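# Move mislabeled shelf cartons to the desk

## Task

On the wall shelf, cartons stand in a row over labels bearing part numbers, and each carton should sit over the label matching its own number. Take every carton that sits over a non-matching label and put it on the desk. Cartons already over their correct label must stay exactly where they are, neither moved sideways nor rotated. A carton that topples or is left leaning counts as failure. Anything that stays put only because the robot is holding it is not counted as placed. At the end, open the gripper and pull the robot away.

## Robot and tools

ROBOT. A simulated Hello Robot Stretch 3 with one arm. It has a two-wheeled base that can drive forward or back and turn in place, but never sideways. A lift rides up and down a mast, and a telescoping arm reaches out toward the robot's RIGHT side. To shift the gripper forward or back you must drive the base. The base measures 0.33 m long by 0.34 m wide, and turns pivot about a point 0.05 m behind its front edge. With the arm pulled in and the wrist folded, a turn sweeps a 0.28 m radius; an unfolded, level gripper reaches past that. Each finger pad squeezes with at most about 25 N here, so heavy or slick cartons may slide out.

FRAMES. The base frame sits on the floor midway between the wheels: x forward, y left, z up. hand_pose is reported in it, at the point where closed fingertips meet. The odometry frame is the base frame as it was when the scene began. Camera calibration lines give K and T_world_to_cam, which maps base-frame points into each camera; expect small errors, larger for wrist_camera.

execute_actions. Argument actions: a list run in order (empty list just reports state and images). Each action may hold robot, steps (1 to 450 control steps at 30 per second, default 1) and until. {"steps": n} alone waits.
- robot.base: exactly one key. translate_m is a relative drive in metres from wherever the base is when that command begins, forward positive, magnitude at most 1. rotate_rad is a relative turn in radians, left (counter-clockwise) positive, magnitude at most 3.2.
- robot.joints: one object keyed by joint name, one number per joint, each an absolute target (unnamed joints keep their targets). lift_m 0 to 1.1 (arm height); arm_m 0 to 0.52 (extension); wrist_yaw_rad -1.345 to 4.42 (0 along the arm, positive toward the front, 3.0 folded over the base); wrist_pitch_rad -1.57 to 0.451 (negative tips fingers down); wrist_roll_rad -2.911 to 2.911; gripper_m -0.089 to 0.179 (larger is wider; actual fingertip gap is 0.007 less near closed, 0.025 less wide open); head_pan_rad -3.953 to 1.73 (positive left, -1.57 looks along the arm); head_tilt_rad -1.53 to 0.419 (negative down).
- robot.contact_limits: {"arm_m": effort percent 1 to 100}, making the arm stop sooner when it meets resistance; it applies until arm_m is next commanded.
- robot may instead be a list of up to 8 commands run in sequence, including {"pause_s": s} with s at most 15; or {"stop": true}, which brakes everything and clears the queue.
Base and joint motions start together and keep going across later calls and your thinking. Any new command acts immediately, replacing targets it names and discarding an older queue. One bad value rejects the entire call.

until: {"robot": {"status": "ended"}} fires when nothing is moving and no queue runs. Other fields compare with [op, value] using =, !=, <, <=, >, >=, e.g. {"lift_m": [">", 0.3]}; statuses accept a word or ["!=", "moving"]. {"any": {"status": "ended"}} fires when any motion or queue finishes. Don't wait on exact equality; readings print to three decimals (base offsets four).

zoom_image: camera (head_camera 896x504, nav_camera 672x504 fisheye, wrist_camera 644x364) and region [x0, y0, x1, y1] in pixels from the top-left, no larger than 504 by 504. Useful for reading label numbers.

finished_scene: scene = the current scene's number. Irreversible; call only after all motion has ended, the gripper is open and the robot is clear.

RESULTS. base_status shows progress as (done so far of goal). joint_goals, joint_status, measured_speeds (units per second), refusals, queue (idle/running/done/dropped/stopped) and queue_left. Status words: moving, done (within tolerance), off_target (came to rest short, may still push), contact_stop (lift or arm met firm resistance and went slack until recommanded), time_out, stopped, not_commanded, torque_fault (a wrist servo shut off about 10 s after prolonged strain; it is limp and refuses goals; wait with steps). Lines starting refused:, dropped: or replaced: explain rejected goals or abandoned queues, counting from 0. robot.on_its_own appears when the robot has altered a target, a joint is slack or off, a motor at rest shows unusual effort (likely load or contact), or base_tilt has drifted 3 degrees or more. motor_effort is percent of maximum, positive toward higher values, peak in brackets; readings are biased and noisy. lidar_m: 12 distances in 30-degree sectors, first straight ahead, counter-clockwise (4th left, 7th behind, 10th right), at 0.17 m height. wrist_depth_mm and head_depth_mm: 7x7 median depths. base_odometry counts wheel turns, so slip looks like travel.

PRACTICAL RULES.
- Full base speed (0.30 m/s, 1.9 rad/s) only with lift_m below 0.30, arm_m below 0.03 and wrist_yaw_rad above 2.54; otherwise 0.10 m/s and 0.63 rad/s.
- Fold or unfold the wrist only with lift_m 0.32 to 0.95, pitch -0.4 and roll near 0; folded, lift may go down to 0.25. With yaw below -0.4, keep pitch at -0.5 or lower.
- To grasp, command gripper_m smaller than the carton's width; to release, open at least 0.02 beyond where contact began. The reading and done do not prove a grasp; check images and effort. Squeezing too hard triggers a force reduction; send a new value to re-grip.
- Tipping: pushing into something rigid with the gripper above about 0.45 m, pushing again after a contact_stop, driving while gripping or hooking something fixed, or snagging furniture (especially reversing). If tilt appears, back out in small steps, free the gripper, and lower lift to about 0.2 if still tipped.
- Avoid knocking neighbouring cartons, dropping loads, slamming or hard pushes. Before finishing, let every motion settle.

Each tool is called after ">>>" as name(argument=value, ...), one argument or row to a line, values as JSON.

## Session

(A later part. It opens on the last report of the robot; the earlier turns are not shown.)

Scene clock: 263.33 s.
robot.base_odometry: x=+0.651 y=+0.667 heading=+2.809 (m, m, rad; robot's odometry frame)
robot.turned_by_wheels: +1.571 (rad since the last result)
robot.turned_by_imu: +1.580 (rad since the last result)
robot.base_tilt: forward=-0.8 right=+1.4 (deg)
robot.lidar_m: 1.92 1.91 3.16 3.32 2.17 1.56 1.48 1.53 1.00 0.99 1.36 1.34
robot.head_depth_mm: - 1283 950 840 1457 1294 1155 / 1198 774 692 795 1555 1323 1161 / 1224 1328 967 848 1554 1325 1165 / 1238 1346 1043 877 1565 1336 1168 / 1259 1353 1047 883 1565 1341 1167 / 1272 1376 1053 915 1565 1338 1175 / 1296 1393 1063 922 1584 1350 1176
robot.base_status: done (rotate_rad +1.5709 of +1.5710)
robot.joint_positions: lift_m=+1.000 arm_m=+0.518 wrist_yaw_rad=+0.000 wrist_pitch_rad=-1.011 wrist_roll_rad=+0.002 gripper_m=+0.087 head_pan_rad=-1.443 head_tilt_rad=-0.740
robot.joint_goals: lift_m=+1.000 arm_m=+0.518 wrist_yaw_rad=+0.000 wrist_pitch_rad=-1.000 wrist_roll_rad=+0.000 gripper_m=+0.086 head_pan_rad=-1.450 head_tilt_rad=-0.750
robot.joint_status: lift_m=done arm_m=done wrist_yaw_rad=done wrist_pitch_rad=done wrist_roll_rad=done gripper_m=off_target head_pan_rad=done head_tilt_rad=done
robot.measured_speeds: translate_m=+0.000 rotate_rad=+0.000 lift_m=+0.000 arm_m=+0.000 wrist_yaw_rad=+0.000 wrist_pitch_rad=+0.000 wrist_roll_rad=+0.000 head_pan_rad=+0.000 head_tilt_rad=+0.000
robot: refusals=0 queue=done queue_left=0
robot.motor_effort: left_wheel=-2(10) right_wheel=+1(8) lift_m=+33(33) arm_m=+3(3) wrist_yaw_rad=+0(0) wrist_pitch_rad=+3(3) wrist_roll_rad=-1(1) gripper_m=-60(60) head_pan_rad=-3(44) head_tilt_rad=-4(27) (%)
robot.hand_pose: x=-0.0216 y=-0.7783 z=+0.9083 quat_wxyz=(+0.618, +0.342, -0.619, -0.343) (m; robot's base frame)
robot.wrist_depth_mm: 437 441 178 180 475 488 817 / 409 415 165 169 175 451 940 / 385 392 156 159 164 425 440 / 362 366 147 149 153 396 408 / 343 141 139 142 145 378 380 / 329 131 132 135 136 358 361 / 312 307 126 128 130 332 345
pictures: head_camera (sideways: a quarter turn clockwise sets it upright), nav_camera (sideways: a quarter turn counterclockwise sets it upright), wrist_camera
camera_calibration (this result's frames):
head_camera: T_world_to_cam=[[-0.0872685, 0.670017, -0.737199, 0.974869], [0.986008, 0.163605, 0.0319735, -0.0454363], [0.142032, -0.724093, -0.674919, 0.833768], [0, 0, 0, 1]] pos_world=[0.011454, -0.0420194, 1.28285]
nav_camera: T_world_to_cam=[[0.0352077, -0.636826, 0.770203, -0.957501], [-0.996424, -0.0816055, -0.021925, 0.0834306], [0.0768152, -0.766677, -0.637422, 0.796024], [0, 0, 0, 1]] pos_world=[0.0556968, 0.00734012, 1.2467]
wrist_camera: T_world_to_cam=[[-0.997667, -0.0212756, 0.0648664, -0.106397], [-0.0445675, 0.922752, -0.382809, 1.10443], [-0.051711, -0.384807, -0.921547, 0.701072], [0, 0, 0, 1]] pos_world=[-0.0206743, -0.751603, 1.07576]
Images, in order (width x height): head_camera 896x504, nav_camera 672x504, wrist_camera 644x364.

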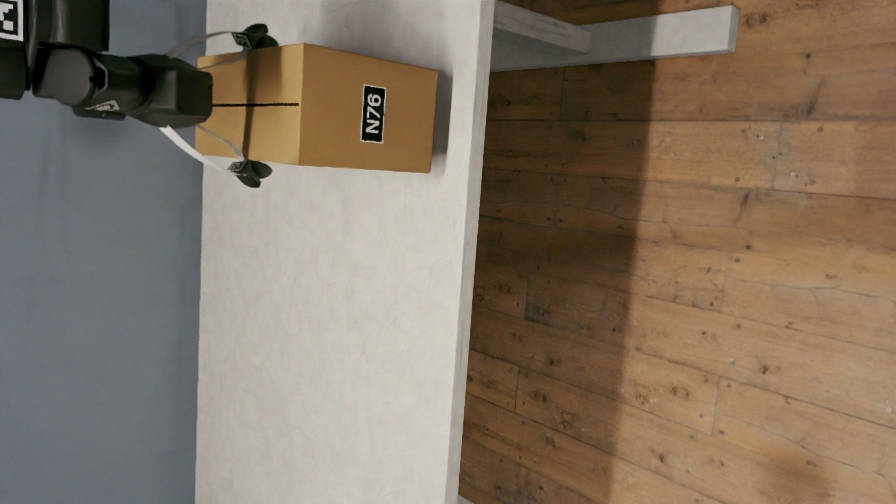

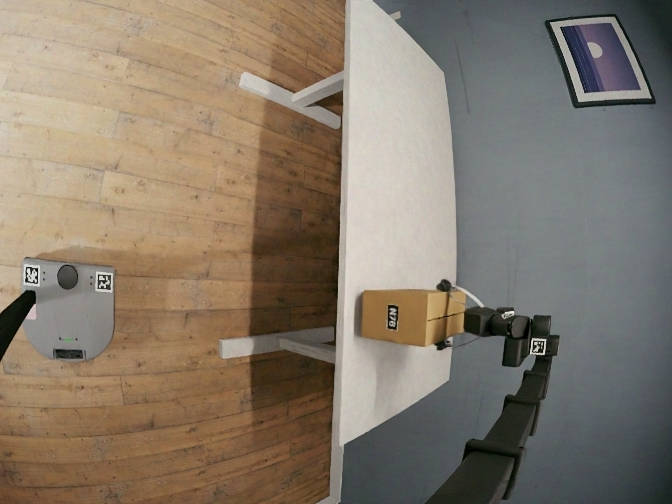

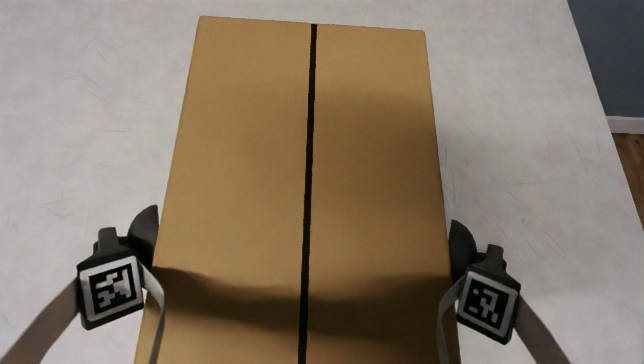

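>>> execute_actions(
  actions=[
    {"robot":{"joints":{"lift_m":0.965}},"steps":60,"until":{"robot":{"status":"ended"}}},
    {"robot":{"joints":{"gripper_m":0.168}},"steps":90,"until":{"robot":{"gripper_m":[">=",0.157]}}},
  ],
)

>>> execute_actions(
  actions=[
    {"robot":{"joints":{"wrist_pitch_rad":-0.4,"arm_m":0.0}},"steps":90,"until":{"robot":{"wrist_pitch_rad":[">",-0.62]}}},
    {"robot":{"base":{"rotate_rad":1.326}},"steps":60,"until":{"robot":{"rotate_rad":[">=",0.08]}}},
  ],
)

>>> execute_actions(
  actions=[
    {"robot":{"joints":{"lift_m":0.29,"wrist_yaw_rad":2.7,"gripper_m":0.04,"head_pan_rad":-2.9,"head_tilt_rad":-0.5}},"steps":150,"until":{"robot":{"base_status":["!=","moving"]}}},
    {"robot":{"base":{"translate_m":1.0}},"steps":270,"until":{"robot":{"lift_m":["<",0.297],"wrist_yaw_rad":[">",2.6],"arm_m":["<",0.025]}}},
    {"robot":{"base":{"translate_m":1.0}},"steps":2},
  ],
)

>>> execute_actions(
  actions=[
    {"robot":{"joints":{"head_pan_rad":0.2,"head_tilt_rad":-0.55}},"steps":200,"until":{"robot":{"y":["<=",-0.17]}}},
    {"robot":{"base":{"translate_m":1.0}},"steps":200,"until":{"robot":{"y":["<=",-0.648]}}},
    {"robot":{"base":{"translate_m":1.0}},"steps":200,"until":{"robot":{"translate_m":[">=",0.535]}}},
    {"robot":{"joints":{"lift_m":0.96}},"steps":60,"until":{"robot":{"lift_m":[">",0.335]}}},
    {"robot":{"joints":{"wrist_yaw_rad":0.0,"arm_m":0.47}},"steps":120,"until":{"robot":{"wrist_yaw_rad":["<",1.6]}}},
    {"robot":{"joints":{"wrist_pitch_rad":-1.0,"gripper_m":0.147}},"steps":200,"until":{"robot":{"base_status":["!=","moving"],"lift_m":[">=",0.67]}}},
  ],
)

>>> execute_actions(
  actions=[
    {"robot":{"base":{"rotate_rad":1.8455},"joints":{"head_pan_rad":-1.5,"head_tilt_rad":-0.75}},"steps":300,"until":{"robot":{"status":"ended"}}},
  ],
)

Scene clock: 358.00 s.
robot.base_odometry: x=+0.651 y=+0.667 heading=+2.809 (m, m, rad; robot's odometry frame)
robot.turned_by_wheels: +0.000 (rad since the last result)
robot.turned_by_imu: +0.000 (rad since the last result)
robot.base_tilt: forward=-0.9 right=+1.5 (deg)
robot.lidar_m: 1.92 1.91 3.14 3.34 2.17 1.56 1.48 1.52 1.00 0.99 1.36 1.34
robot.head_depth_mm: - 1294 952 838 1462 1295 1154 / 1199 1295 724 795 1554 1326 1154 / 1219 1322 965 849 1560 1327 1161 / 1238 1337 1039 880 1552 1337 1166 / 1261 1349 1052 884 1568 1336 1169 / 1272 1365 1056 915 1575 1338 1176 / 1296 1399 1063 924 1579 1353 1174
robot.base_status: done (rotate_rad +1.5709 of +1.5710)
robot.joint_positions: lift_m=+0.965 arm_m=+0.518 wrist_yaw_rad=+0.000 wrist_pitch_rad=-1.011 wrist_roll_rad=+0.002 gripper_m=+0.157 head_pan_rad=-1.443 head_tilt_rad=-0.740
robot.joint_goals: lift_m=+0.965 arm_m=+0.518 wrist_yaw_rad=+0.000 wrist_pitch_rad=-1.000 wrist_roll_rad=+0.000 gripper_m=+0.168 head_pan_rad=-1.450 head_tilt_rad=-0.750
robot.joint_status: lift_m=done arm_m=done wrist_yaw_rad=done wrist_pitch_rad=done wrist_roll_rad=done gripper_m=off_target head_pan_rad=done head_tilt_rad=done
robot.measured_speeds: translate_m=+0.000 rotate_rad=+0.000 lift_m=+0.000 arm_m=+0.000 wrist_yaw_rad=+0.000 wrist_pitch_rad=+0.000 wrist_roll_rad=+0.000 head_pan_rad=+0.000 head_tilt_rad=+0.000
robot: refusals=0 queue=done queue_left=0
robot.motor_effort: left_wheel=-2(2) right_wheel=+1(1) lift_m=+16(33) arm_m=+3(2) wrist_yaw_rad=+0(0) wrist_pitch_rad=+3(3) wrist_roll_rad=-1(2) gripper_m=+100(97) head_pan_rad=-3(3) head_tilt_rad=-5(4) (%)
robot.hand_pose: x=-0.0216 y=-0.7783 z=+0.8742 quat_wxyz=(+0.618, +0.342, -0.619, -0.343) (m; robot's base frame)
robot.wrist_depth_mm: 394 399 182 419 434 442 460 / 367 375 168 172 178 406 421 / 348 354 158 162 167 382 391 / 328 330 149 152 156 362 366 / 313 227 141 144 147 343 347 / - 132 134 137 139 - 328 / 279 129 127 130 132 302 311
pictures: head_camera (sideways: a quarter turn clockwise sets it upright), nav_camera (sideways: a quarter turn counterclockwise sets it upright), wrist_camera
camera_calibration (this result's frames):
head_camera: T_world_to_cam=[[-0.0872685, 0.670017, -0.737199, 0.974869], [0.986008, 0.163605, 0.0319735, -0.0454363], [0.142032, -0.724093, -0.674919, 0.833768], [0, 0, 0, 1]] pos_world=[0.011454, -0.0420194, 1.28285]
nav_camera: T_world_to_cam=[[0.0352077, -0.636826, 0.770203, -0.957501], [-0.996424, -0.0816055, -0.021925, 0.0834306], [0.0768152, -0.766677, -0.637422, 0.796024], [0, 0, 0, 1]] pos_world=[0.0556968, 0.00734012, 1.2467]
wrist_camera: T_world_to_cam=[[-0.997667, -0.0212728, 0.0648664, -0.104182], [-0.0445649, 0.922752, -0.382809, 1.09137], [-0.0517121, -0.384807, -0.921547, 0.669622], [0, 0, 0, 1]] pos_world=[-0.0206745, -0.751603, 1.04163]
Images, in order (width x height): head_camera 896x504, nav_camera 672x504, wrist_camera 644x364.

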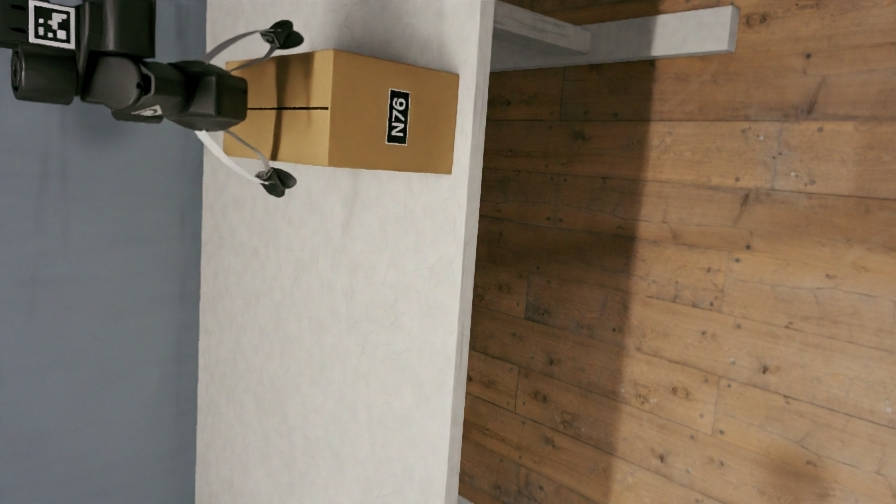

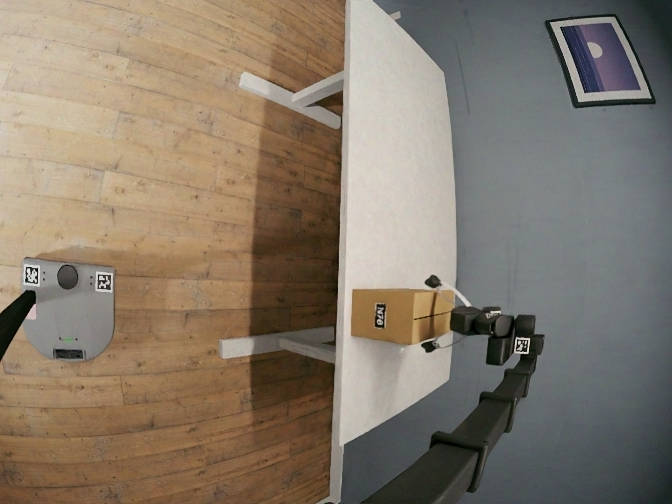

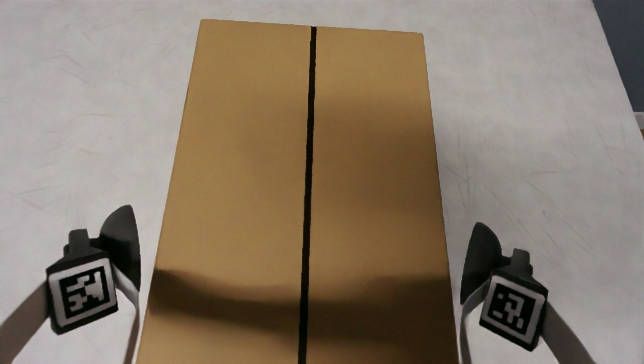

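Scene clock: 358.87 s.
robot.base_odometry: x=+0.651 y=+0.667 heading=+2.890 (m, m, rad; robot's odometry frame)
robot.turned_by_wheels: +0.080 (rad since the last result)
robot.turned_by_imu: +0.081 (rad since the last result)
robot.base_tilt: forward=-1.1 right=+1.0 (deg)
robot.lidar_m: 1.87 2.13 3.39 3.33 2.01 1.53 1.48 1.57 0.99 1.42 1.34 2.16
robot.head_depth_mm: - 1246 703 779 1505 1309 1152 / 1193 1258 754 793 1552 1324 1161 / 1234 1323 1031 874 1562 1326 1164 / 1261 1346 1041 879 1564 1325 1167 / 1291 1391 1047 912 1561 1338 1165 / 1315 1419 1059 917 1575 1346 1173 / 1349 1447 1065 1743 1578 1351 1177
robot.base_status: moving (rotate_rad +0.0805 of +1.3260)
robot.joint_positions: lift_m=+0.965 arm_m=+0.464 wrist_yaw_rad=+0.000 wrist_pitch_rad=-0.424 wrist_roll_rad=+0.002 gripper_m=+0.168 head_pan_rad=-1.443 head_tilt_rad=-0.740
robot.joint_goals: lift_m=+0.965 arm_m=+0.000 wrist_yaw_rad=+0.000 wrist_pitch_rad=-0.400 wrist_roll_rad=+0.000 gripper_m=+0.168 head_pan_rad=-1.450 head_tilt_rad=-0.750
robot.joint_status: lift_m=done arm_m=moving wrist_yaw_rad=done wrist_pitch_rad=moving wrist_roll_rad=done gripper_m=off_target head_pan_rad=done head_tilt_rad=done
robot.measured_speeds: translate_m=+0.000 rotate_rad=+0.376 lift_m=+0.000 arm_m=-0.121 wrist_yaw_rad=+0.000 wrist_pitch_rad=+0.024 wrist_roll_rad=+0.000 head_pan_rad=+0.000 head_tilt_rad=+0.000
robot: refusals=0 queue=running queue_left=0
robot.motor_effort: left_wheel=-11(11) right_wheel=+8(8) lift_m=+16(16) arm_m=-5(1) wrist_yaw_rad=+0(0) wrist_pitch_rad=+6(6) wrist_roll_rad=-1(1) gripper_m=+1(99) head_pan_rad=-3(4) head_tilt_rad=-4(5) (%)
robot.hand_pose: x=-0.0216 y=-0.8329 z=+0.9768 quat_wxyz=(+0.691, +0.149, -0.692, -0.149) (m; robot's base frame)
robot.wrist_depth_mm: 674 675 667 663 650 646 629 / 772 751 738 706 710 706 680 / 753 775 782 762 774 761 759 / 602 630 639 661 685 719 816 / 519 524 534 541 564 586 888 / - 446 455 260 249 - 515 / 374 384 398 219 217 231 427
pictures: head_camera (sideways: a quarter turn clockwise sets it upright), nav_camera (sideways: a quarter turn counterclockwise sets it upright), wrist_camera
camera_calibration (this result's frames):
head_camera: T_world_to_cam=[[-0.0872553, 0.670061, -0.73716, 0.974818], [0.986012, 0.163576, 0.0319756, -0.0454391], [0.142007, -0.724058, -0.674962, 0.833823], [0, 0, 0, 1]] pos_world=[0.0114527, -0.0420185, 1.28285]
nav_camera: T_world_to_cam=[[0.0351957, -0.636871, 0.770167, -0.957453], [-0.996426, -0.0815766, -0.0219223, 0.0834271], [0.0767892, -0.766642, -0.637466, 0.796082], [0, 0, 0, 1]] pos_world=[0.0556966, 0.00734191, 1.2467]
wrist_camera: T_world_to_cam=[[-0.997661, 0.0178829, 0.0659775, -0.0804168], [-0.0449355, 0.555772, -0.830119, 1.31233], [-0.0515134, -0.831142, -0.553669, 0.0121072], [0, 0, 0, 1]] pos_world=[-0.0206348, -0.717856, 1.1014]
Images, in order (width x height): head_camera 896x504, nav_camera 672x504, wrist_camera 644x364.

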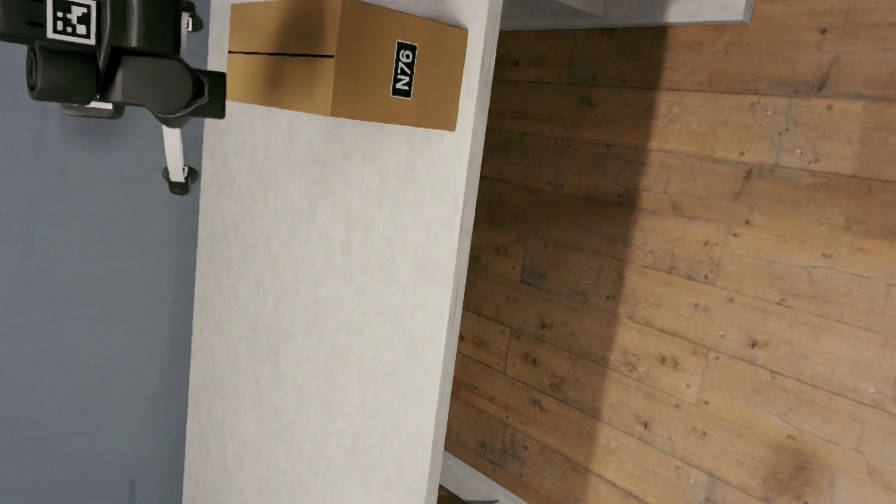

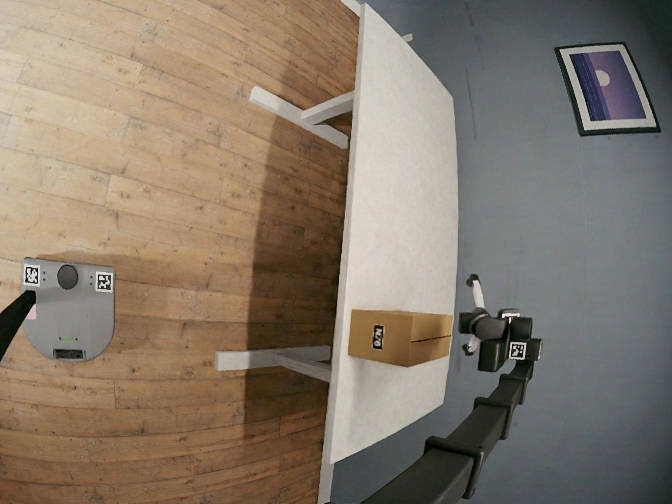

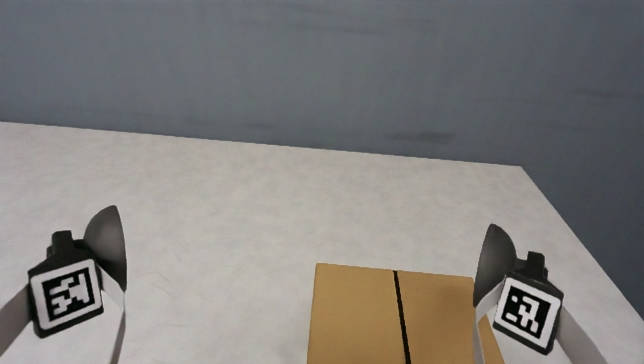

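Scene clock: 365.37 s.
robot.base_odometry: x=+0.456 y=+0.368 heading=-2.148 (m, m, rad; robot's odometry frame)
robot.turned_by_wheels: +1.245 (rad since the last result)
robot.turned_by_imu: +1.258 (rad since the last result)
robot.base_tilt: forward=-0.4 right=+1.0 (deg)
robot.lidar_m: 2.99 2.99 1.85 1.59 1.59 1.82 1.35 1.76 1.55 1.83 1.76 2.50
robot.head_depth_mm: 1483 1613 1697 1206 1881 1544 1300 / 1482 1630 1698 1096 1872 1553 1300 / 1488 1608 1641 1099 1954 1559 1305 / 1492 1621 1704 1228 1975 1566 1305 / 1501 1637 1727 1233 1974 1566 1303 / 1500 1635 1718 1239 1986 1576 1314 / 1501 1639 1730 1245 1987 1579 1320
robot.base_status: moving (translate_m +0.0082 of +1.0000)
robot.joint_positions: lift_m=+0.293 arm_m=+0.000 wrist_yaw_rad=+2.699 wrist_pitch_rad=-0.420 wrist_roll_rad=+0.002 gripper_m=+0.040 head_pan_rad=-2.893 head_tilt_rad=-0.506
robot.joint_goals: lift_m=+0.290 arm_m=+0.000 wrist_yaw_rad=+2.700 wrist_pitch_rad=-0.400 wrist_roll_rad=+0.000 gripper_m=+0.040 head_pan_rad=-2.900 head_tilt_rad=-0.500
robot.joint_status: lift_m=moving arm_m=moving wrist_yaw_rad=moving wrist_pitch_rad=moving wrist_roll_rad=done gripper_m=done head_pan_rad=done head_tilt_rad=done
robot.measured_speeds: translate_m=+0.129 rotate_rad=-0.001 lift_m=-0.038 arm_m=+0.000 wrist_yaw_rad=+0.000 wrist_pitch_rad=+0.000 wrist_roll_rad=+0.000 head_pan_rad=+0.000 head_tilt_rad=+0.000
robot: refusals=0 queue=running queue_left=0
robot.motor_effort: left_wheel=+5(8) right_wheel=+6(7) lift_m=+14(16) arm_m=-5(10) wrist_yaw_rad=+5(0) wrist_pitch_rad=+6(6) wrist_roll_rad=-1(1) gripper_m=-1(100) head_pan_rad=-3(45) head_tilt_rad=+3(21) (%)
robot.hand_pose: x=+0.0747 y=+0.0572 z=+0.3056 quat_wxyz=(+0.296, +0.707, -0.008, +0.642) (m; robot's base frame)
robot.wrist_depth_mm: - - - - - - - / - - - - - - - / 856 886 937 951 - - - / 686 694 741 746 779 800 846 / 585 591 622 620 640 653 679 / - 509 - 526 546 552 566 / - - 451 451 454 475 491
pictures: head_camera (sideways: a quarter turn clockwise sets it upright), nav_camera (sideways: a quarter turn counterclockwise sets it upright), wrist_camera
camera_calibration (this result's frames):
head_camera: T_world_to_cam=[[0.471024, 0.120746, -0.873818, 1.14957], [0.2874, -0.957544, 0.0226056, -0.0289872], [-0.833989, -0.261783, -0.485728, 0.593593], [0, 0, 0, 1]] pos_world=[-0.0380947, -0.0111696, 1.2935]
nav_camera: T_world_to_cam=[[-0.437971, -0.0634483, 0.896747, -1.11962], [-0.207178, 0.97778, -0.032004, 0.0917461], [-0.874791, -0.199803, -0.441384, 0.546775], [0, 0, 0, 1]] pos_world=[0.00696226, -0.0514979, 1.24829]
wrist_camera: T_world_to_cam=[[0.893874, -0.443445, 0.0659212, -0.0709124], [-0.19611, -0.518989, -0.83198, 0.338161], [0.40315, 0.730758, -0.550875, 0.261075], [0, 0, 0, 1]] pos_world=[0.0244515, -0.0467262, 0.429837]
Images, in order (width x height): head_camera 896x504, nav_camera 672x504, wrist_camera 644x364.

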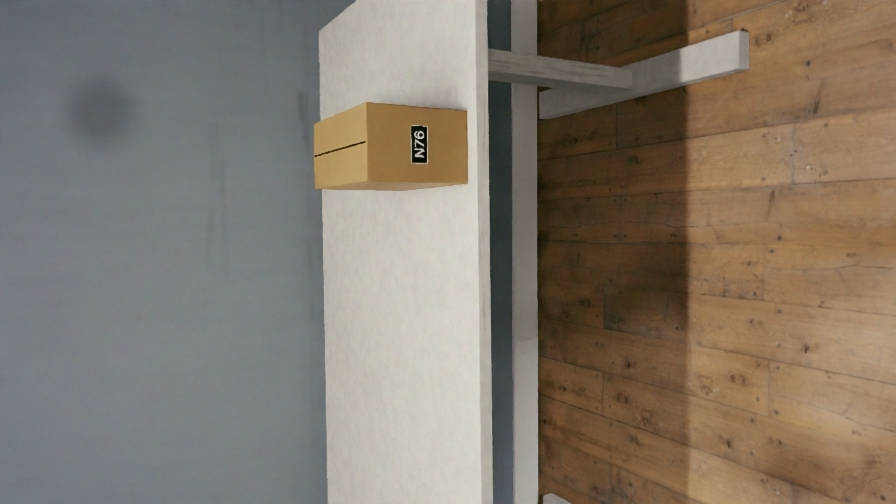

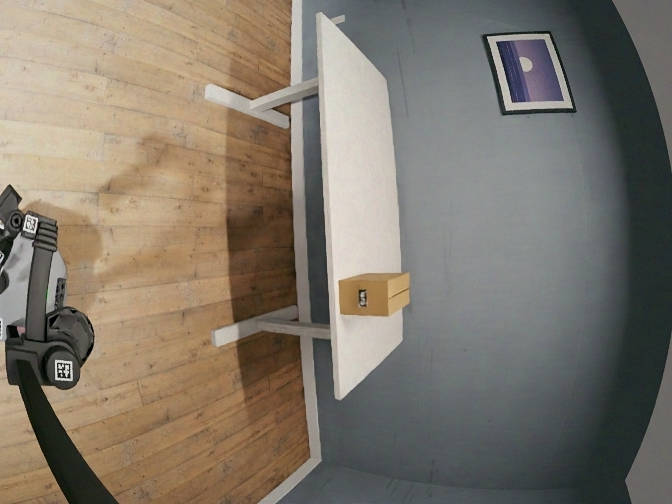

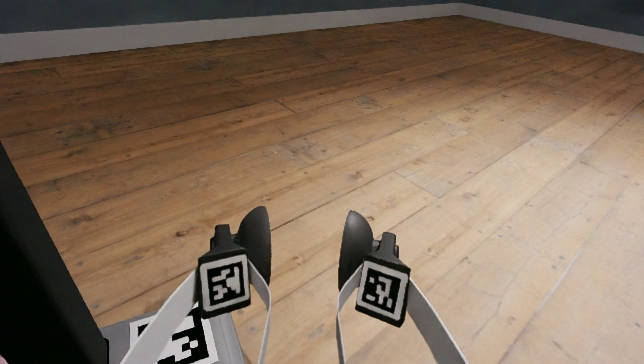

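Scene clock: 376.13 s.
robot.base_odometry: x=-0.755 y=-1.491 heading=-2.148 (m, m, rad; robot's odometry frame)
robot.turned_by_wheels: +0.000 (rad since the last result)
robot.turned_by_imu: -0.003 (rad since the last result)
robot.base_tilt: forward=-0.8 right=+1.2 (deg)
robot.lidar_m: 0.86 0.86 1.00 1.72 2.17 2.51 3.54 2.86 1.83 1.59 1.59 1.00
robot.head_depth_mm: 707 776 857 961 1087 1259 1269 / 706 774 857 955 1067 1256 1267 / 704 772 852 937 867 1244 1275 / 705 770 852 876 743 1244 1276 / 703 766 849 917 783 1236 1274 / 700 767 846 898 748 1228 1288 / 699 762 841 896 781 1224 1288
robot.base_status: done (translate_m +1.0000 of +1.0000)
robot.joint_positions: lift_m=+0.770 arm_m=+0.458 wrist_yaw_rad=+0.000 wrist_pitch_rad=-1.006 wrist_roll_rad=+0.001 gripper_m=+0.147 head_pan_rad=+0.193 head_tilt_rad=-0.543
robot.joint_goals: lift_m=+0.960 arm_m=+0.470 wrist_yaw_rad=+0.000 wrist_pitch_rad=-1.000 wrist_roll_rad=+0.000 gripper_m=+0.147 head_pan_rad=+0.200 head_tilt_rad=-0.550
robot.joint_status: lift_m=moving arm_m=moving wrist_yaw_rad=moving wrist_pitch_rad=moving wrist_roll_rad=done gripper_m=moving head_pan_rad=done head_tilt_rad=done
robot.measured_speeds: translate_m=+0.000 rotate_rad=+0.000 lift_m=+0.110 arm_m=+0.060 wrist_yaw_rad=+0.000 wrist_pitch_rad=+0.000 wrist_roll_rad=+0.000 head_pan_rad=+0.000 head_tilt_rad=+0.000
robot: refusals=0 queue=running queue_left=0
robot.motor_effort: left_wheel=-2(9) right_wheel=+1(7) lift_m=+32(33) arm_m=+10(9) wrist_yaw_rad=+0(2) wrist_pitch_rad=+2(6) wrist_roll_rad=-1(1) gripper_m=+1(97) head_pan_rad=+3(43) head_tilt_rad=-3(11) (%)
robot.hand_pose: x=-0.0216 y=-0.7196 z=+0.6797 quat_wxyz=(+0.619, +0.341, -0.619, -0.341) (m; robot's base frame)
robot.wrist_depth_mm: 996 - - - - - - / 980 - - - - - - / 939 952 962 977 988 - - / 891 878 892 932 937 950 949 / 836 855 853 870 880 915 925 / 799 805 812 817 817 - 874 / 736 749 782 777 790 806 830
pictures: head_camera (sideways: a quarter turn clockwise sets it upright), nav_camera (sideways: a quarter turn counterclockwise sets it upright), wrist_camera
camera_calibration (this result's frames):
head_camera: T_world_to_cam=[[-0.508433, -0.100523, -0.855214, 1.13129], [-0.232895, 0.972201, 0.0241839, -0.0278671], [0.829009, 0.211471, -0.51771, 0.625062], [0, 0, 0, 1]] pos_world=[0.0505107, 0.00863071, 1.29177]
nav_camera: T_world_to_cam=[[0.473111, 0.0453201, 0.879836, -1.10311], [0.151386, -0.988004, -0.0305125, 0.0876156], [0.867899, 0.147631, -0.474296, 0.578971], [0, 0, 0, 1]] pos_world=[0.00614413, 0.051084, 1.24784]
wrist_camera: T_world_to_cam=[[-0.997616, -0.0218524, 0.0654656, -0.0911217], [-0.0456133, 0.920619, -0.387788, 0.964609], [-0.0517948, -0.389849, -0.919421, 0.507887], [0, 0, 0, 1]] pos_world=[-0.0205995, -0.69203, 0.846991]
Images, in order (width x height): head_camera 896x504, nav_camera 672x504, wrist_camera 644x364.

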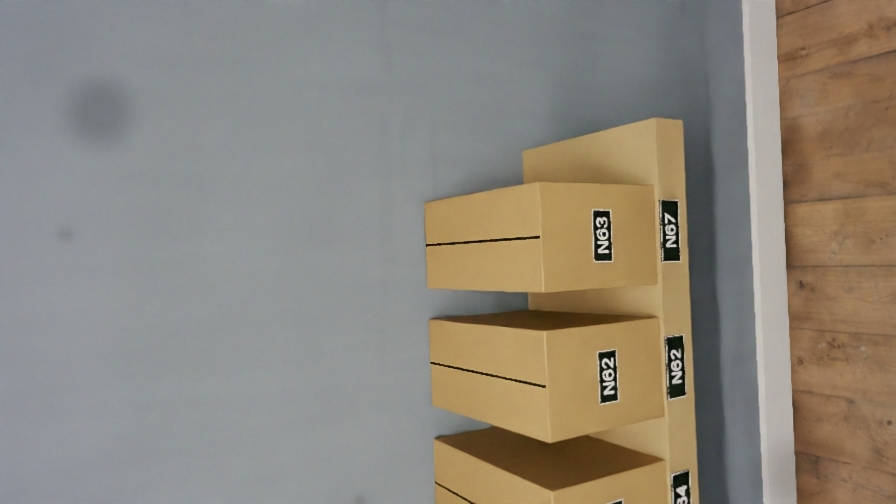

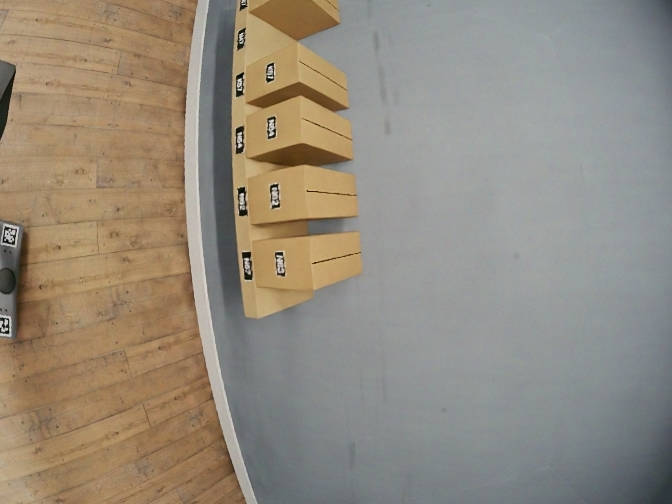

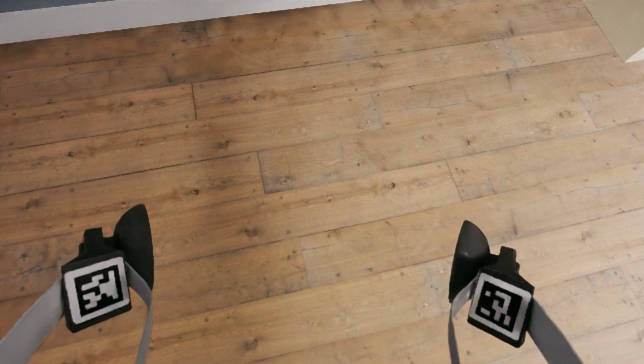

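Scene clock: 379.97 s.
robot.base_odometry: x=-0.755 y=-1.491 heading=-0.303 (m, m, rad; robot's odometry frame)
robot.turned_by_wheels: +1.845 (rad since the last result)
robot.turned_by_imu: +1.863 (rad since the last result)
robot.base_tilt: forward=-0.9 right=+1.3 (deg)
robot.lidar_m: 2.17 2.25 3.10 3.87 1.82 1.65 1.59 1.22 0.89 0.86 0.90 1.23
robot.head_depth_mm: - 815 915 1019 1287 1315 1155 / - - 822 773 1325 1327 1156 / 727 819 858 784 1346 1329 1159 / 735 834 841 801 1381 1338 1167 / 743 842 873 832 1407 1339 1171 / 755 857 843 823 1435 1345 1169 / 763 869 884 844 1467 1349 1175
robot.base_status: done (rotate_rad +1.8454 of +1.8455)
robot.joint_positions: lift_m=+0.960 arm_m=+0.470 wrist_yaw_rad=+0.000 wrist_pitch_rad=-1.006 wrist_roll_rad=+0.001 gripper_m=+0.147 head_pan_rad=-1.493 head_tilt_rad=-0.740
robot.joint_goals: lift_m=+0.960 arm_m=+0.470 wrist_yaw_rad=+0.000 wrist_pitch_rad=-1.000 wrist_roll_rad=+0.000 gripper_m=+0.147 head_pan_rad=-1.500 head_tilt_rad=-0.750
robot.joint_status: lift_m=done arm_m=done wrist_yaw_rad=done wrist_pitch_rad=done wrist_roll_rad=done gripper_m=done head_pan_rad=done head_tilt_rad=done
robot.measured_speeds: translate_m=+0.000 rotate_rad=+0.000 lift_m=+0.000 arm_m=+0.000 wrist_yaw_rad=+0.000 wrist_pitch_rad=+0.000 wrist_roll_rad=+0.000 head_pan_rad=+0.000 head_tilt_rad=+0.000
robot: refusals=0 queue=done queue_left=0
robot.motor_effort: left_wheel=-2(11) right_wheel=+1(7) lift_m=+32(32) arm_m=+3(2) wrist_yaw_rad=+0(3) wrist_pitch_rad=+1(1) wrist_roll_rad=-1(1) gripper_m=+0(0) head_pan_rad=-3(44) head_tilt_rad=-5(20) (%)
robot.hand_pose: x=-0.0216 y=-0.7315 z=+0.8689 quat_wxyz=(+0.619, +0.341, -0.619, -0.341) (m; robot's base frame)
robot.wrist_depth_mm: 214 210 209 206 203 200 197 / 233 236 244 243 244 244 238 / 220 224 271 232 282 305 300 / 207 213 220 219 373 421 409 / 197 230 207 206 214 628 631 / 188 237 195 197 201 - - / 177 201 183 186 191 970 -
pictures: head_camera (sideways: a quarter turn clockwise sets it upright), nav_camera (sideways: a quarter turn counterclockwise sets it upright), wrist_camera
camera_calibration (this result's frames):
head_camera: T_world_to_cam=[[-0.0536738, 0.673609, -0.737137, 0.974584], [0.992953, 0.114112, 0.0319768, -0.0454831], [0.105656, -0.730226, -0.674987, 0.834077], [0, 0, 0, 1]] pos_world=[0.00934685, -0.0422328, 1.28285]
nav_camera: T_world_to_cam=[[0.00333733, -0.63786, 0.770145, -0.957231], [-0.999257, -0.0316951, -0.0219208, 0.0834424], [0.0383922, -0.7695, -0.637492, 0.79635], [0, 0, 0, 1]] pos_world=[0.0560013, 0.00485687, 1.2467]
wrist_camera: T_world_to_cam=[[-0.997615, -0.0218533, 0.0654657, -0.103774], [-0.0456141, 0.920619, -0.387788, 1.04898], [-0.0517946, -0.389849, -0.919421, 0.67727], [0, 0, 0, 1]] pos_world=[-0.0205994, -0.703948, 1.03627]
Images, in order (width x height): head_camera 896x504, nav_camera 672x504, wrist_camera 644x364.

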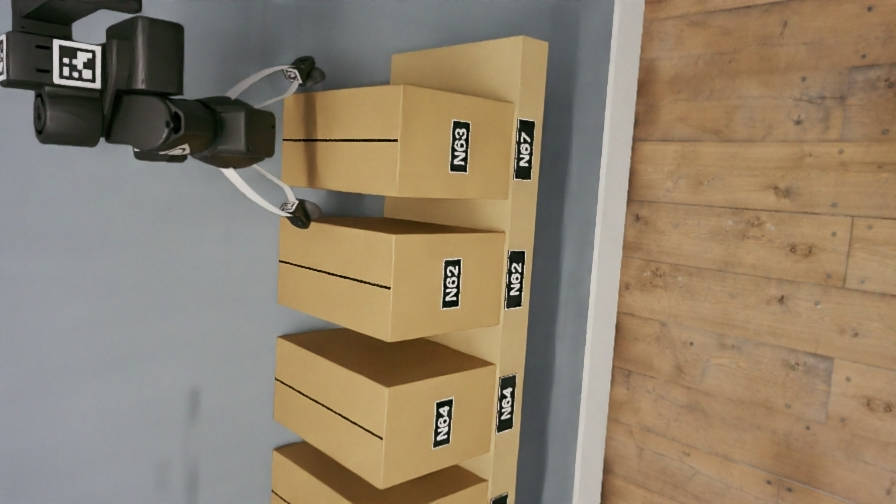

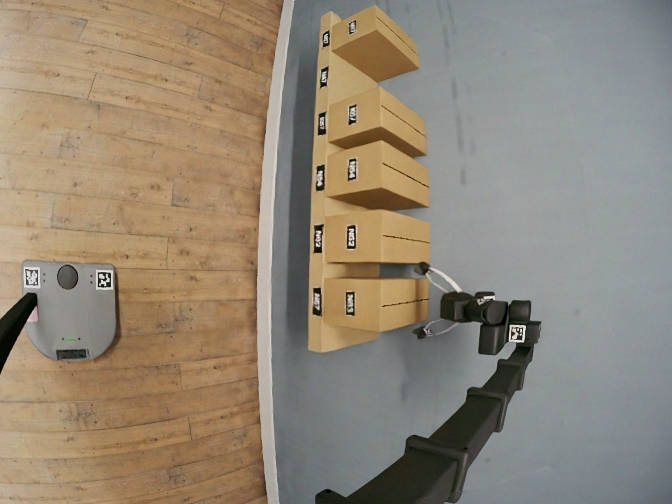

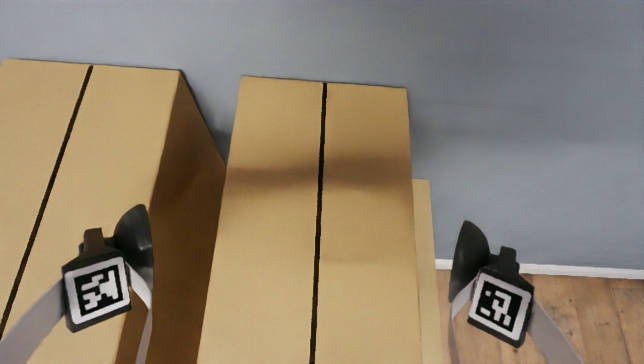

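>>> zoom_image(
  camera="wrist_camera",
  region=[185, 240, 335, 320],
)

>>> zoom_image(
  camera="wrist_camera",
  region=[295, 240, 445, 320],
)

>>> zoom_image(
  camera="wrist_camera",
  region=[140, 50, 430, 210],
)

>>> zoom_image(
  camera="wrist_camera",
  region=[90, 160, 250, 364],
)

Region (185, 240, 335, 320) of wrist_camera's 644x364 image, scaled by 3.360; it fills the top 269 rows of this view, and the rest is white.

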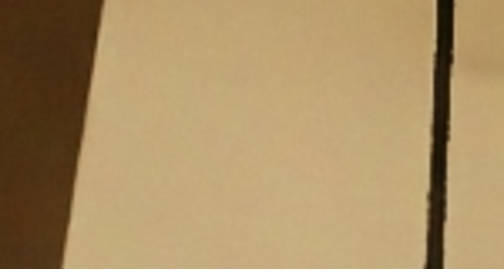

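Region (295, 240, 445, 320) of wrist_camera's 644x364 image, scaled by 3.360; it fills the top 269 rows of this view, and the rest is white.

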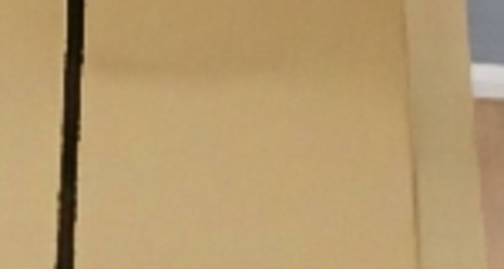

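Region (140, 50, 430, 210) of wrist_camera's 644x364 image, scaled by 1.738; it fills the top 278 rows of this view, and the rest is white.

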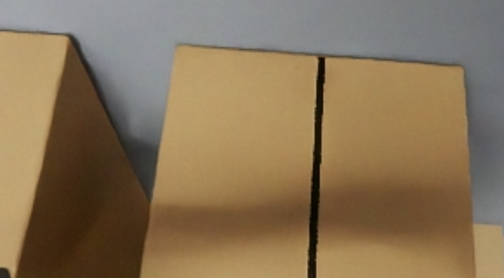

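Region (90, 160, 250, 364) of wrist_camera's 644x364 image, scaled by 2.471; it fills the left 395 columns of this view, and the rest is white.

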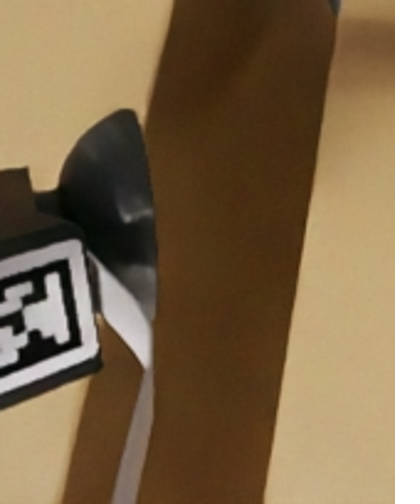

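>>> execute_actions(
  actions=[
    {"robot":{"base":{"translate_m":-0.008},"joints":{"lift_m":0.942,"arm_m":0.482}},"steps":60,"until":{"robot":{"translate_m":["<=",-0.0076]}}},
    {"robot":{"joints":{"lift_m":0.897}},"steps":90,"until":{"robot":{"status":"ended"}}},
  ],
)

Scene clock: 404.70 s.
robot.base_odometry: x=-0.763 y=-1.489 heading=-0.303 (m, m, rad; robot's odometry frame)
robot.turned_by_wheels: +0.000 (rad since the last result)
robot.turned_by_imu: +0.000 (rad since the last result)
robot.base_tilt: forward=-0.6 right=+1.2 (deg)
robot.lidar_m: 2.18 2.26 3.11 3.87 1.82 1.63 1.58 1.22 0.89 0.86 0.90 1.23
robot.head_depth_mm: 698 - 917 1028 1286 1318 1157 / 709 - 795 791 1326 1325 1157 / 727 819 797 781 1342 1333 1161 / 737 832 864 809 1381 1334 1163 / 744 843 891 813 1408 1332 1171 / 751 856 842 832 1432 1350 1172 / 761 865 868 844 1474 1348 1182
robot.base_status: done (translate_m -0.0080 of -0.0080)
robot.joint_positions: lift_m=+0.897 arm_m=+0.482 wrist_yaw_rad=+0.000 wrist_pitch_rad=-1.006 wrist_roll_rad=+0.001 gripper_m=+0.147 head_pan_rad=-1.493 head_tilt_rad=-0.740
robot.joint_goals: lift_m=+0.897 arm_m=+0.482 wrist_yaw_rad=+0.000 wrist_pitch_rad=-1.000 wrist_roll_rad=+0.000 gripper_m=+0.147 head_pan_rad=-1.500 head_tilt_rad=-0.750
robot.joint_status: lift_m=done arm_m=done wrist_yaw_rad=done wrist_pitch_rad=done wrist_roll_rad=done gripper_m=done head_pan_rad=done head_tilt_rad=done
robot.measured_speeds: translate_m=+0.000 rotate_rad=+0.000 lift_m=+0.000 arm_m=+0.000 wrist_yaw_rad=+0.000 wrist_pitch_rad=+0.000 wrist_roll_rad=+0.000 head_pan_rad=+0.000 head_tilt_rad=+0.000
robot: refusals=0 queue=done queue_left=0
robot.motor_effort: left_wheel=-3(8) right_wheel=+1(5) lift_m=+15(34) arm_m=+3(4) wrist_yaw_rad=+0(0) wrist_pitch_rad=+1(2) wrist_roll_rad=-1(1) gripper_m=+1(0) head_pan_rad=-3(3) head_tilt_rad=-5(5) (%)
robot.hand_pose: x=-0.0216 y=-0.7434 z=+0.8068 quat_wxyz=(+0.619, +0.341, -0.619, -0.341) (m; robot's base frame)
robot.wrist_depth_mm: 173 185 180 182 183 185 184 / 162 200 169 172 178 223 221 / 155 202 158 162 167 285 279 / 148 191 149 152 155 389 378 / 143 142 141 144 146 588 587 / - 133 133 136 138 - 997 / 146 151 127 129 131 927 953
pictures: head_camera (sideways: a quarter turn clockwise sets it upright), nav_camera (sideways: a quarter turn counterclockwise sets it upright), wrist_camera
camera_calibration (this result's frames):
head_camera: T_world_to_cam=[[-0.0536737, 0.673616, -0.73713, 0.974575], [0.992953, 0.114111, 0.0319772, -0.0454836], [0.105655, -0.730219, -0.674994, 0.834087], [0, 0, 0, 1]] pos_world=[0.00934679, -0.0422326, 1.28285]
nav_camera: T_world_to_cam=[[0.00333734, -0.637868, 0.770138, -0.957222], [-0.999257, -0.0316939, -0.0219203, 0.0834417], [0.0383909, -0.769493, -0.6375, 0.796361], [0, 0, 0, 1]] pos_world=[0.0560013, 0.0048574, 1.2467]
wrist_camera: T_world_to_cam=[[-0.997615, -0.0218781, 0.0654574, -0.0999744], [-0.0456139, 0.920768, -0.387435, 1.03562], [-0.0517947, -0.389497, -0.91957, 0.615855], [0, 0, 0, 1]] pos_world=[-0.0205995, -0.715876, 0.9741]
Images, in order (width x height): head_camera 896x504, nav_camera 672x504, wrist_camera 644x364.

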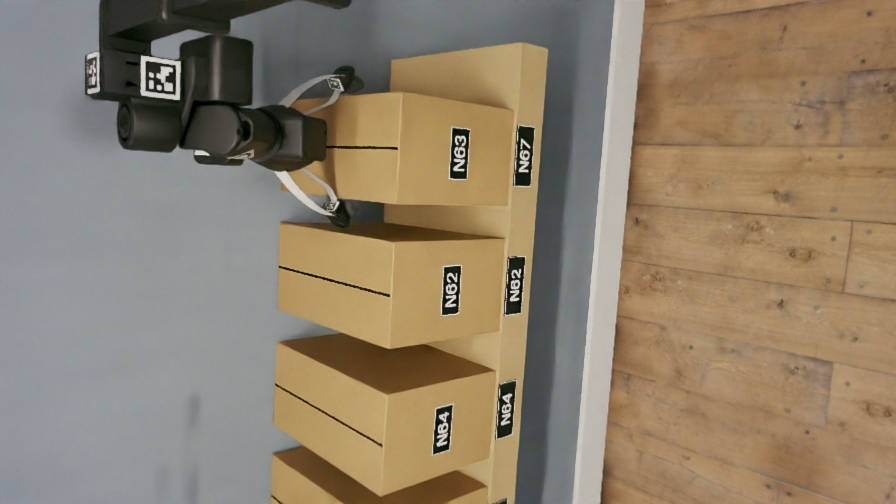

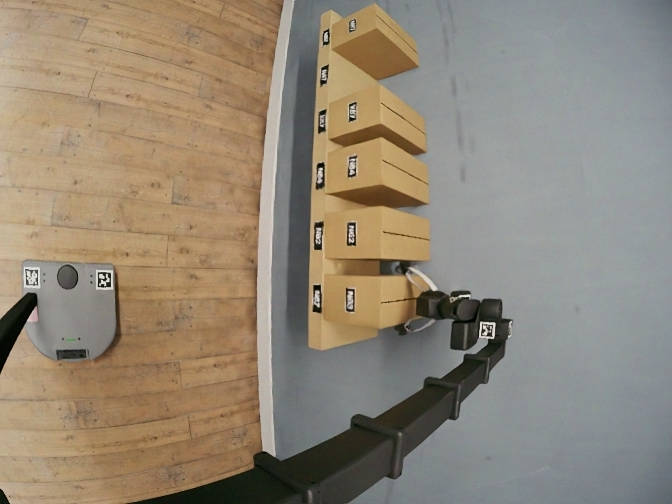

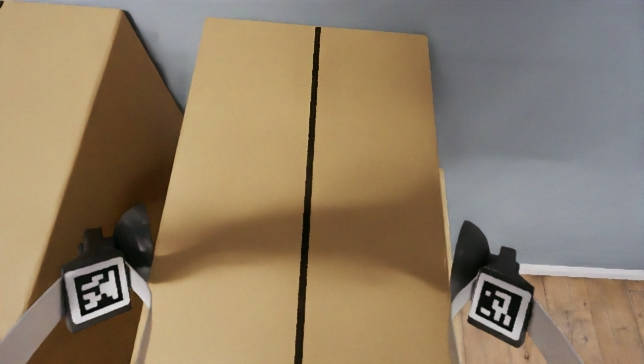

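>>> zoom_image(
  camera="wrist_camera",
  region=[0, 150, 220, 364],
)

>>> zoom_image(
  camera="head_camera",
  region=[260, 160, 420, 280],
)

Region (0, 150, 220, 364) of wrist_camera's 644x364 image, scaled by 2.291; it fills the top 490 rows of this view, and the rest is white.

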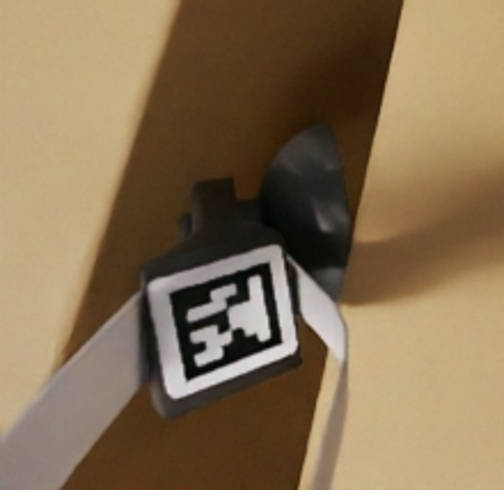

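Region (260, 160, 420, 280) of head_camera's 896x504 image, scaled by 3.150, with more detail than that image has; it fills the top 378 rows of this view, and the rest is white.

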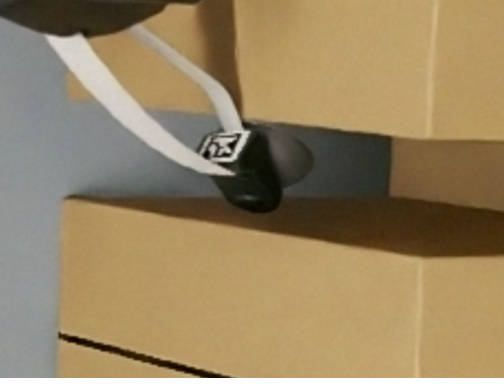

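>>> execute_actions(
  actions=[
    {"robot":{"joints":{"gripper_m":0.086}},"steps":120,"until":{"robot":{"gripper_m":["<=",0.09]}}},
    {"robot":{"joints":{"lift_m":0.915,"arm_m":0.468}},"steps":60,"until":{"robot":{"status":"ended"}}},
  ],
)

Scene clock: 419.80 s.
robot.base_odometry: x=-0.763 y=-1.489 heading=-0.303 (m, m, rad; robot's odometry frame)
robot.turned_by_wheels: +0.000 (rad since the last result)
robot.turned_by_imu: +0.000 (rad since the last result)
robot.base_tilt: forward=-0.8 right=+1.3 (deg)
robot.lidar_m: 2.18 2.27 3.11 3.46 1.82 1.64 1.58 1.22 0.89 0.86 0.89 1.24
robot.head_depth_mm: 693 825 918 1027 1283 1320 1154 / 706 - 777 757 1319 1326 1156 / 725 816 795 764 1349 1331 1163 / 735 830 865 808 1378 1333 1163 / 744 842 889 812 1414 1339 1163 / 752 855 843 831 1442 1348 1175 / 762 866 869 845 1473 1348 1175
robot.base_status: done (translate_m -0.0080 of -0.0080)
robot.joint_positions: lift_m=+0.915 arm_m=+0.468 wrist_yaw_rad=+0.000 wrist_pitch_rad=-1.013 wrist_roll_rad=+0.001 gripper_m=+0.087 head_pan_rad=-1.493 head_tilt_rad=-0.740
robot.joint_goals: lift_m=+0.915 arm_m=+0.468 wrist_yaw_rad=+0.000 wrist_pitch_rad=-1.000 wrist_roll_rad=+0.000 gripper_m=+0.086 head_pan_rad=-1.500 head_tilt_rad=-0.750
robot.joint_status: lift_m=done arm_m=done wrist_yaw_rad=done wrist_pitch_rad=done wrist_roll_rad=done gripper_m=off_target head_pan_rad=done head_tilt_rad=done
robot.measured_speeds: translate_m=+0.000 rotate_rad=+0.000 lift_m=+0.000 arm_m=+0.000 wrist_yaw_rad=+0.000 wrist_pitch_rad=+0.000 wrist_roll_rad=+0.000 head_pan_rad=+0.000 head_tilt_rad=+0.000
robot: refusals=0 queue=done queue_left=0
robot.motor_effort: left_wheel=-3(3) right_wheel=+1(1) lift_m=+33(34) arm_m=-4(7) wrist_yaw_rad=+0(0) wrist_pitch_rad=+3(3) wrist_roll_rad=-1(1) gripper_m=-60(100) head_pan_rad=-3(3) head_tilt_rad=-5(5) (%)
robot.hand_pose: x=-0.0216 y=-0.7284 z=+0.8231 quat_wxyz=(+0.618, +0.343, -0.618, -0.344) (m; robot's base frame)
robot.wrist_depth_mm: 192 201 179 181 198 204 200 / 182 200 166 169 175 247 244 / 169 203 156 159 164 312 308 / 161 192 147 150 153 424 421 / 154 141 139 142 145 673 664 / 146 131 133 135 137 - 999 / 154 151 127 128 130 919 974
pictures: head_camera (sideways: a quarter turn clockwise sets it upright), nav_camera (sideways: a quarter turn counterclockwise sets it upright), wrist_camera
camera_calibration (this result's frames):
head_camera: T_world_to_cam=[[-0.0536736, 0.673617, -0.737129, 0.974574], [0.992953, 0.11411, 0.0319772, -0.0454836], [0.105655, -0.730219, -0.674995, 0.834088], [0, 0, 0, 1]] pos_world=[0.00934678, -0.0422326, 1.28285]
nav_camera: T_world_to_cam=[[0.00333724, -0.637869, 0.770138, -0.957221], [-0.999257, -0.0316936, -0.0219203, 0.0834417], [0.0383907, -0.769493, -0.637501, 0.796361], [0, 0, 0, 1]] pos_world=[0.0560013, 0.00485743, 1.2467]
wrist_camera: T_world_to_cam=[[-0.997616, -0.0223108, 0.0653108, -0.100912], [-0.0456124, 0.923322, -0.381309, 1.02501], [-0.0517956, -0.383378, -0.922138, 0.643266], [0, 0, 0, 1]] pos_world=[-0.0205996, -0.702053, 0.990617]
Images, in order (width x height): head_camera 896x504, nav_camera 672x504, wrist_camera 644x364.

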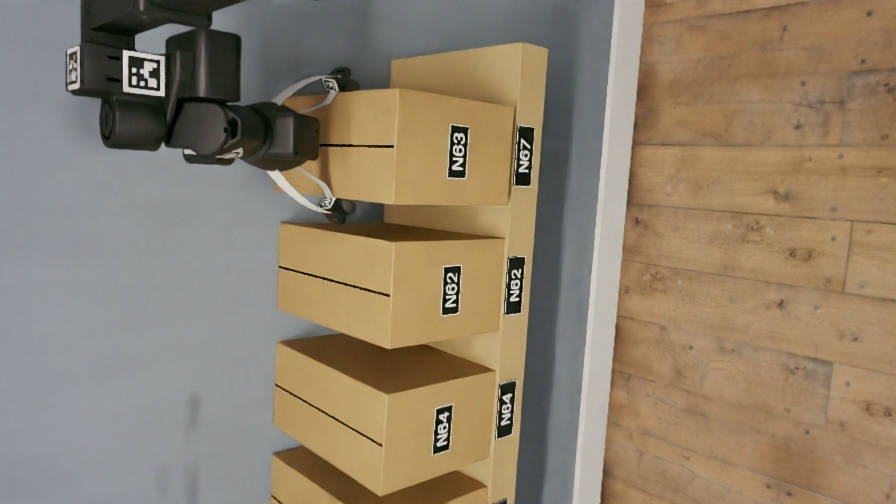

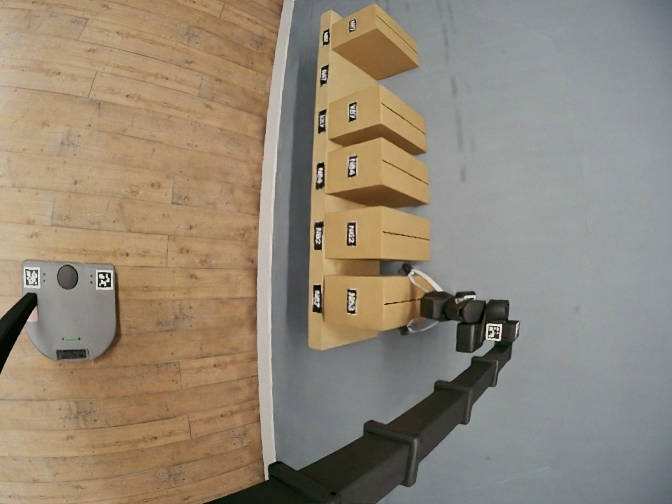

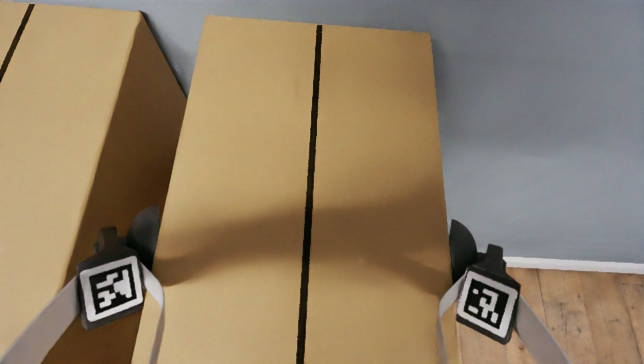

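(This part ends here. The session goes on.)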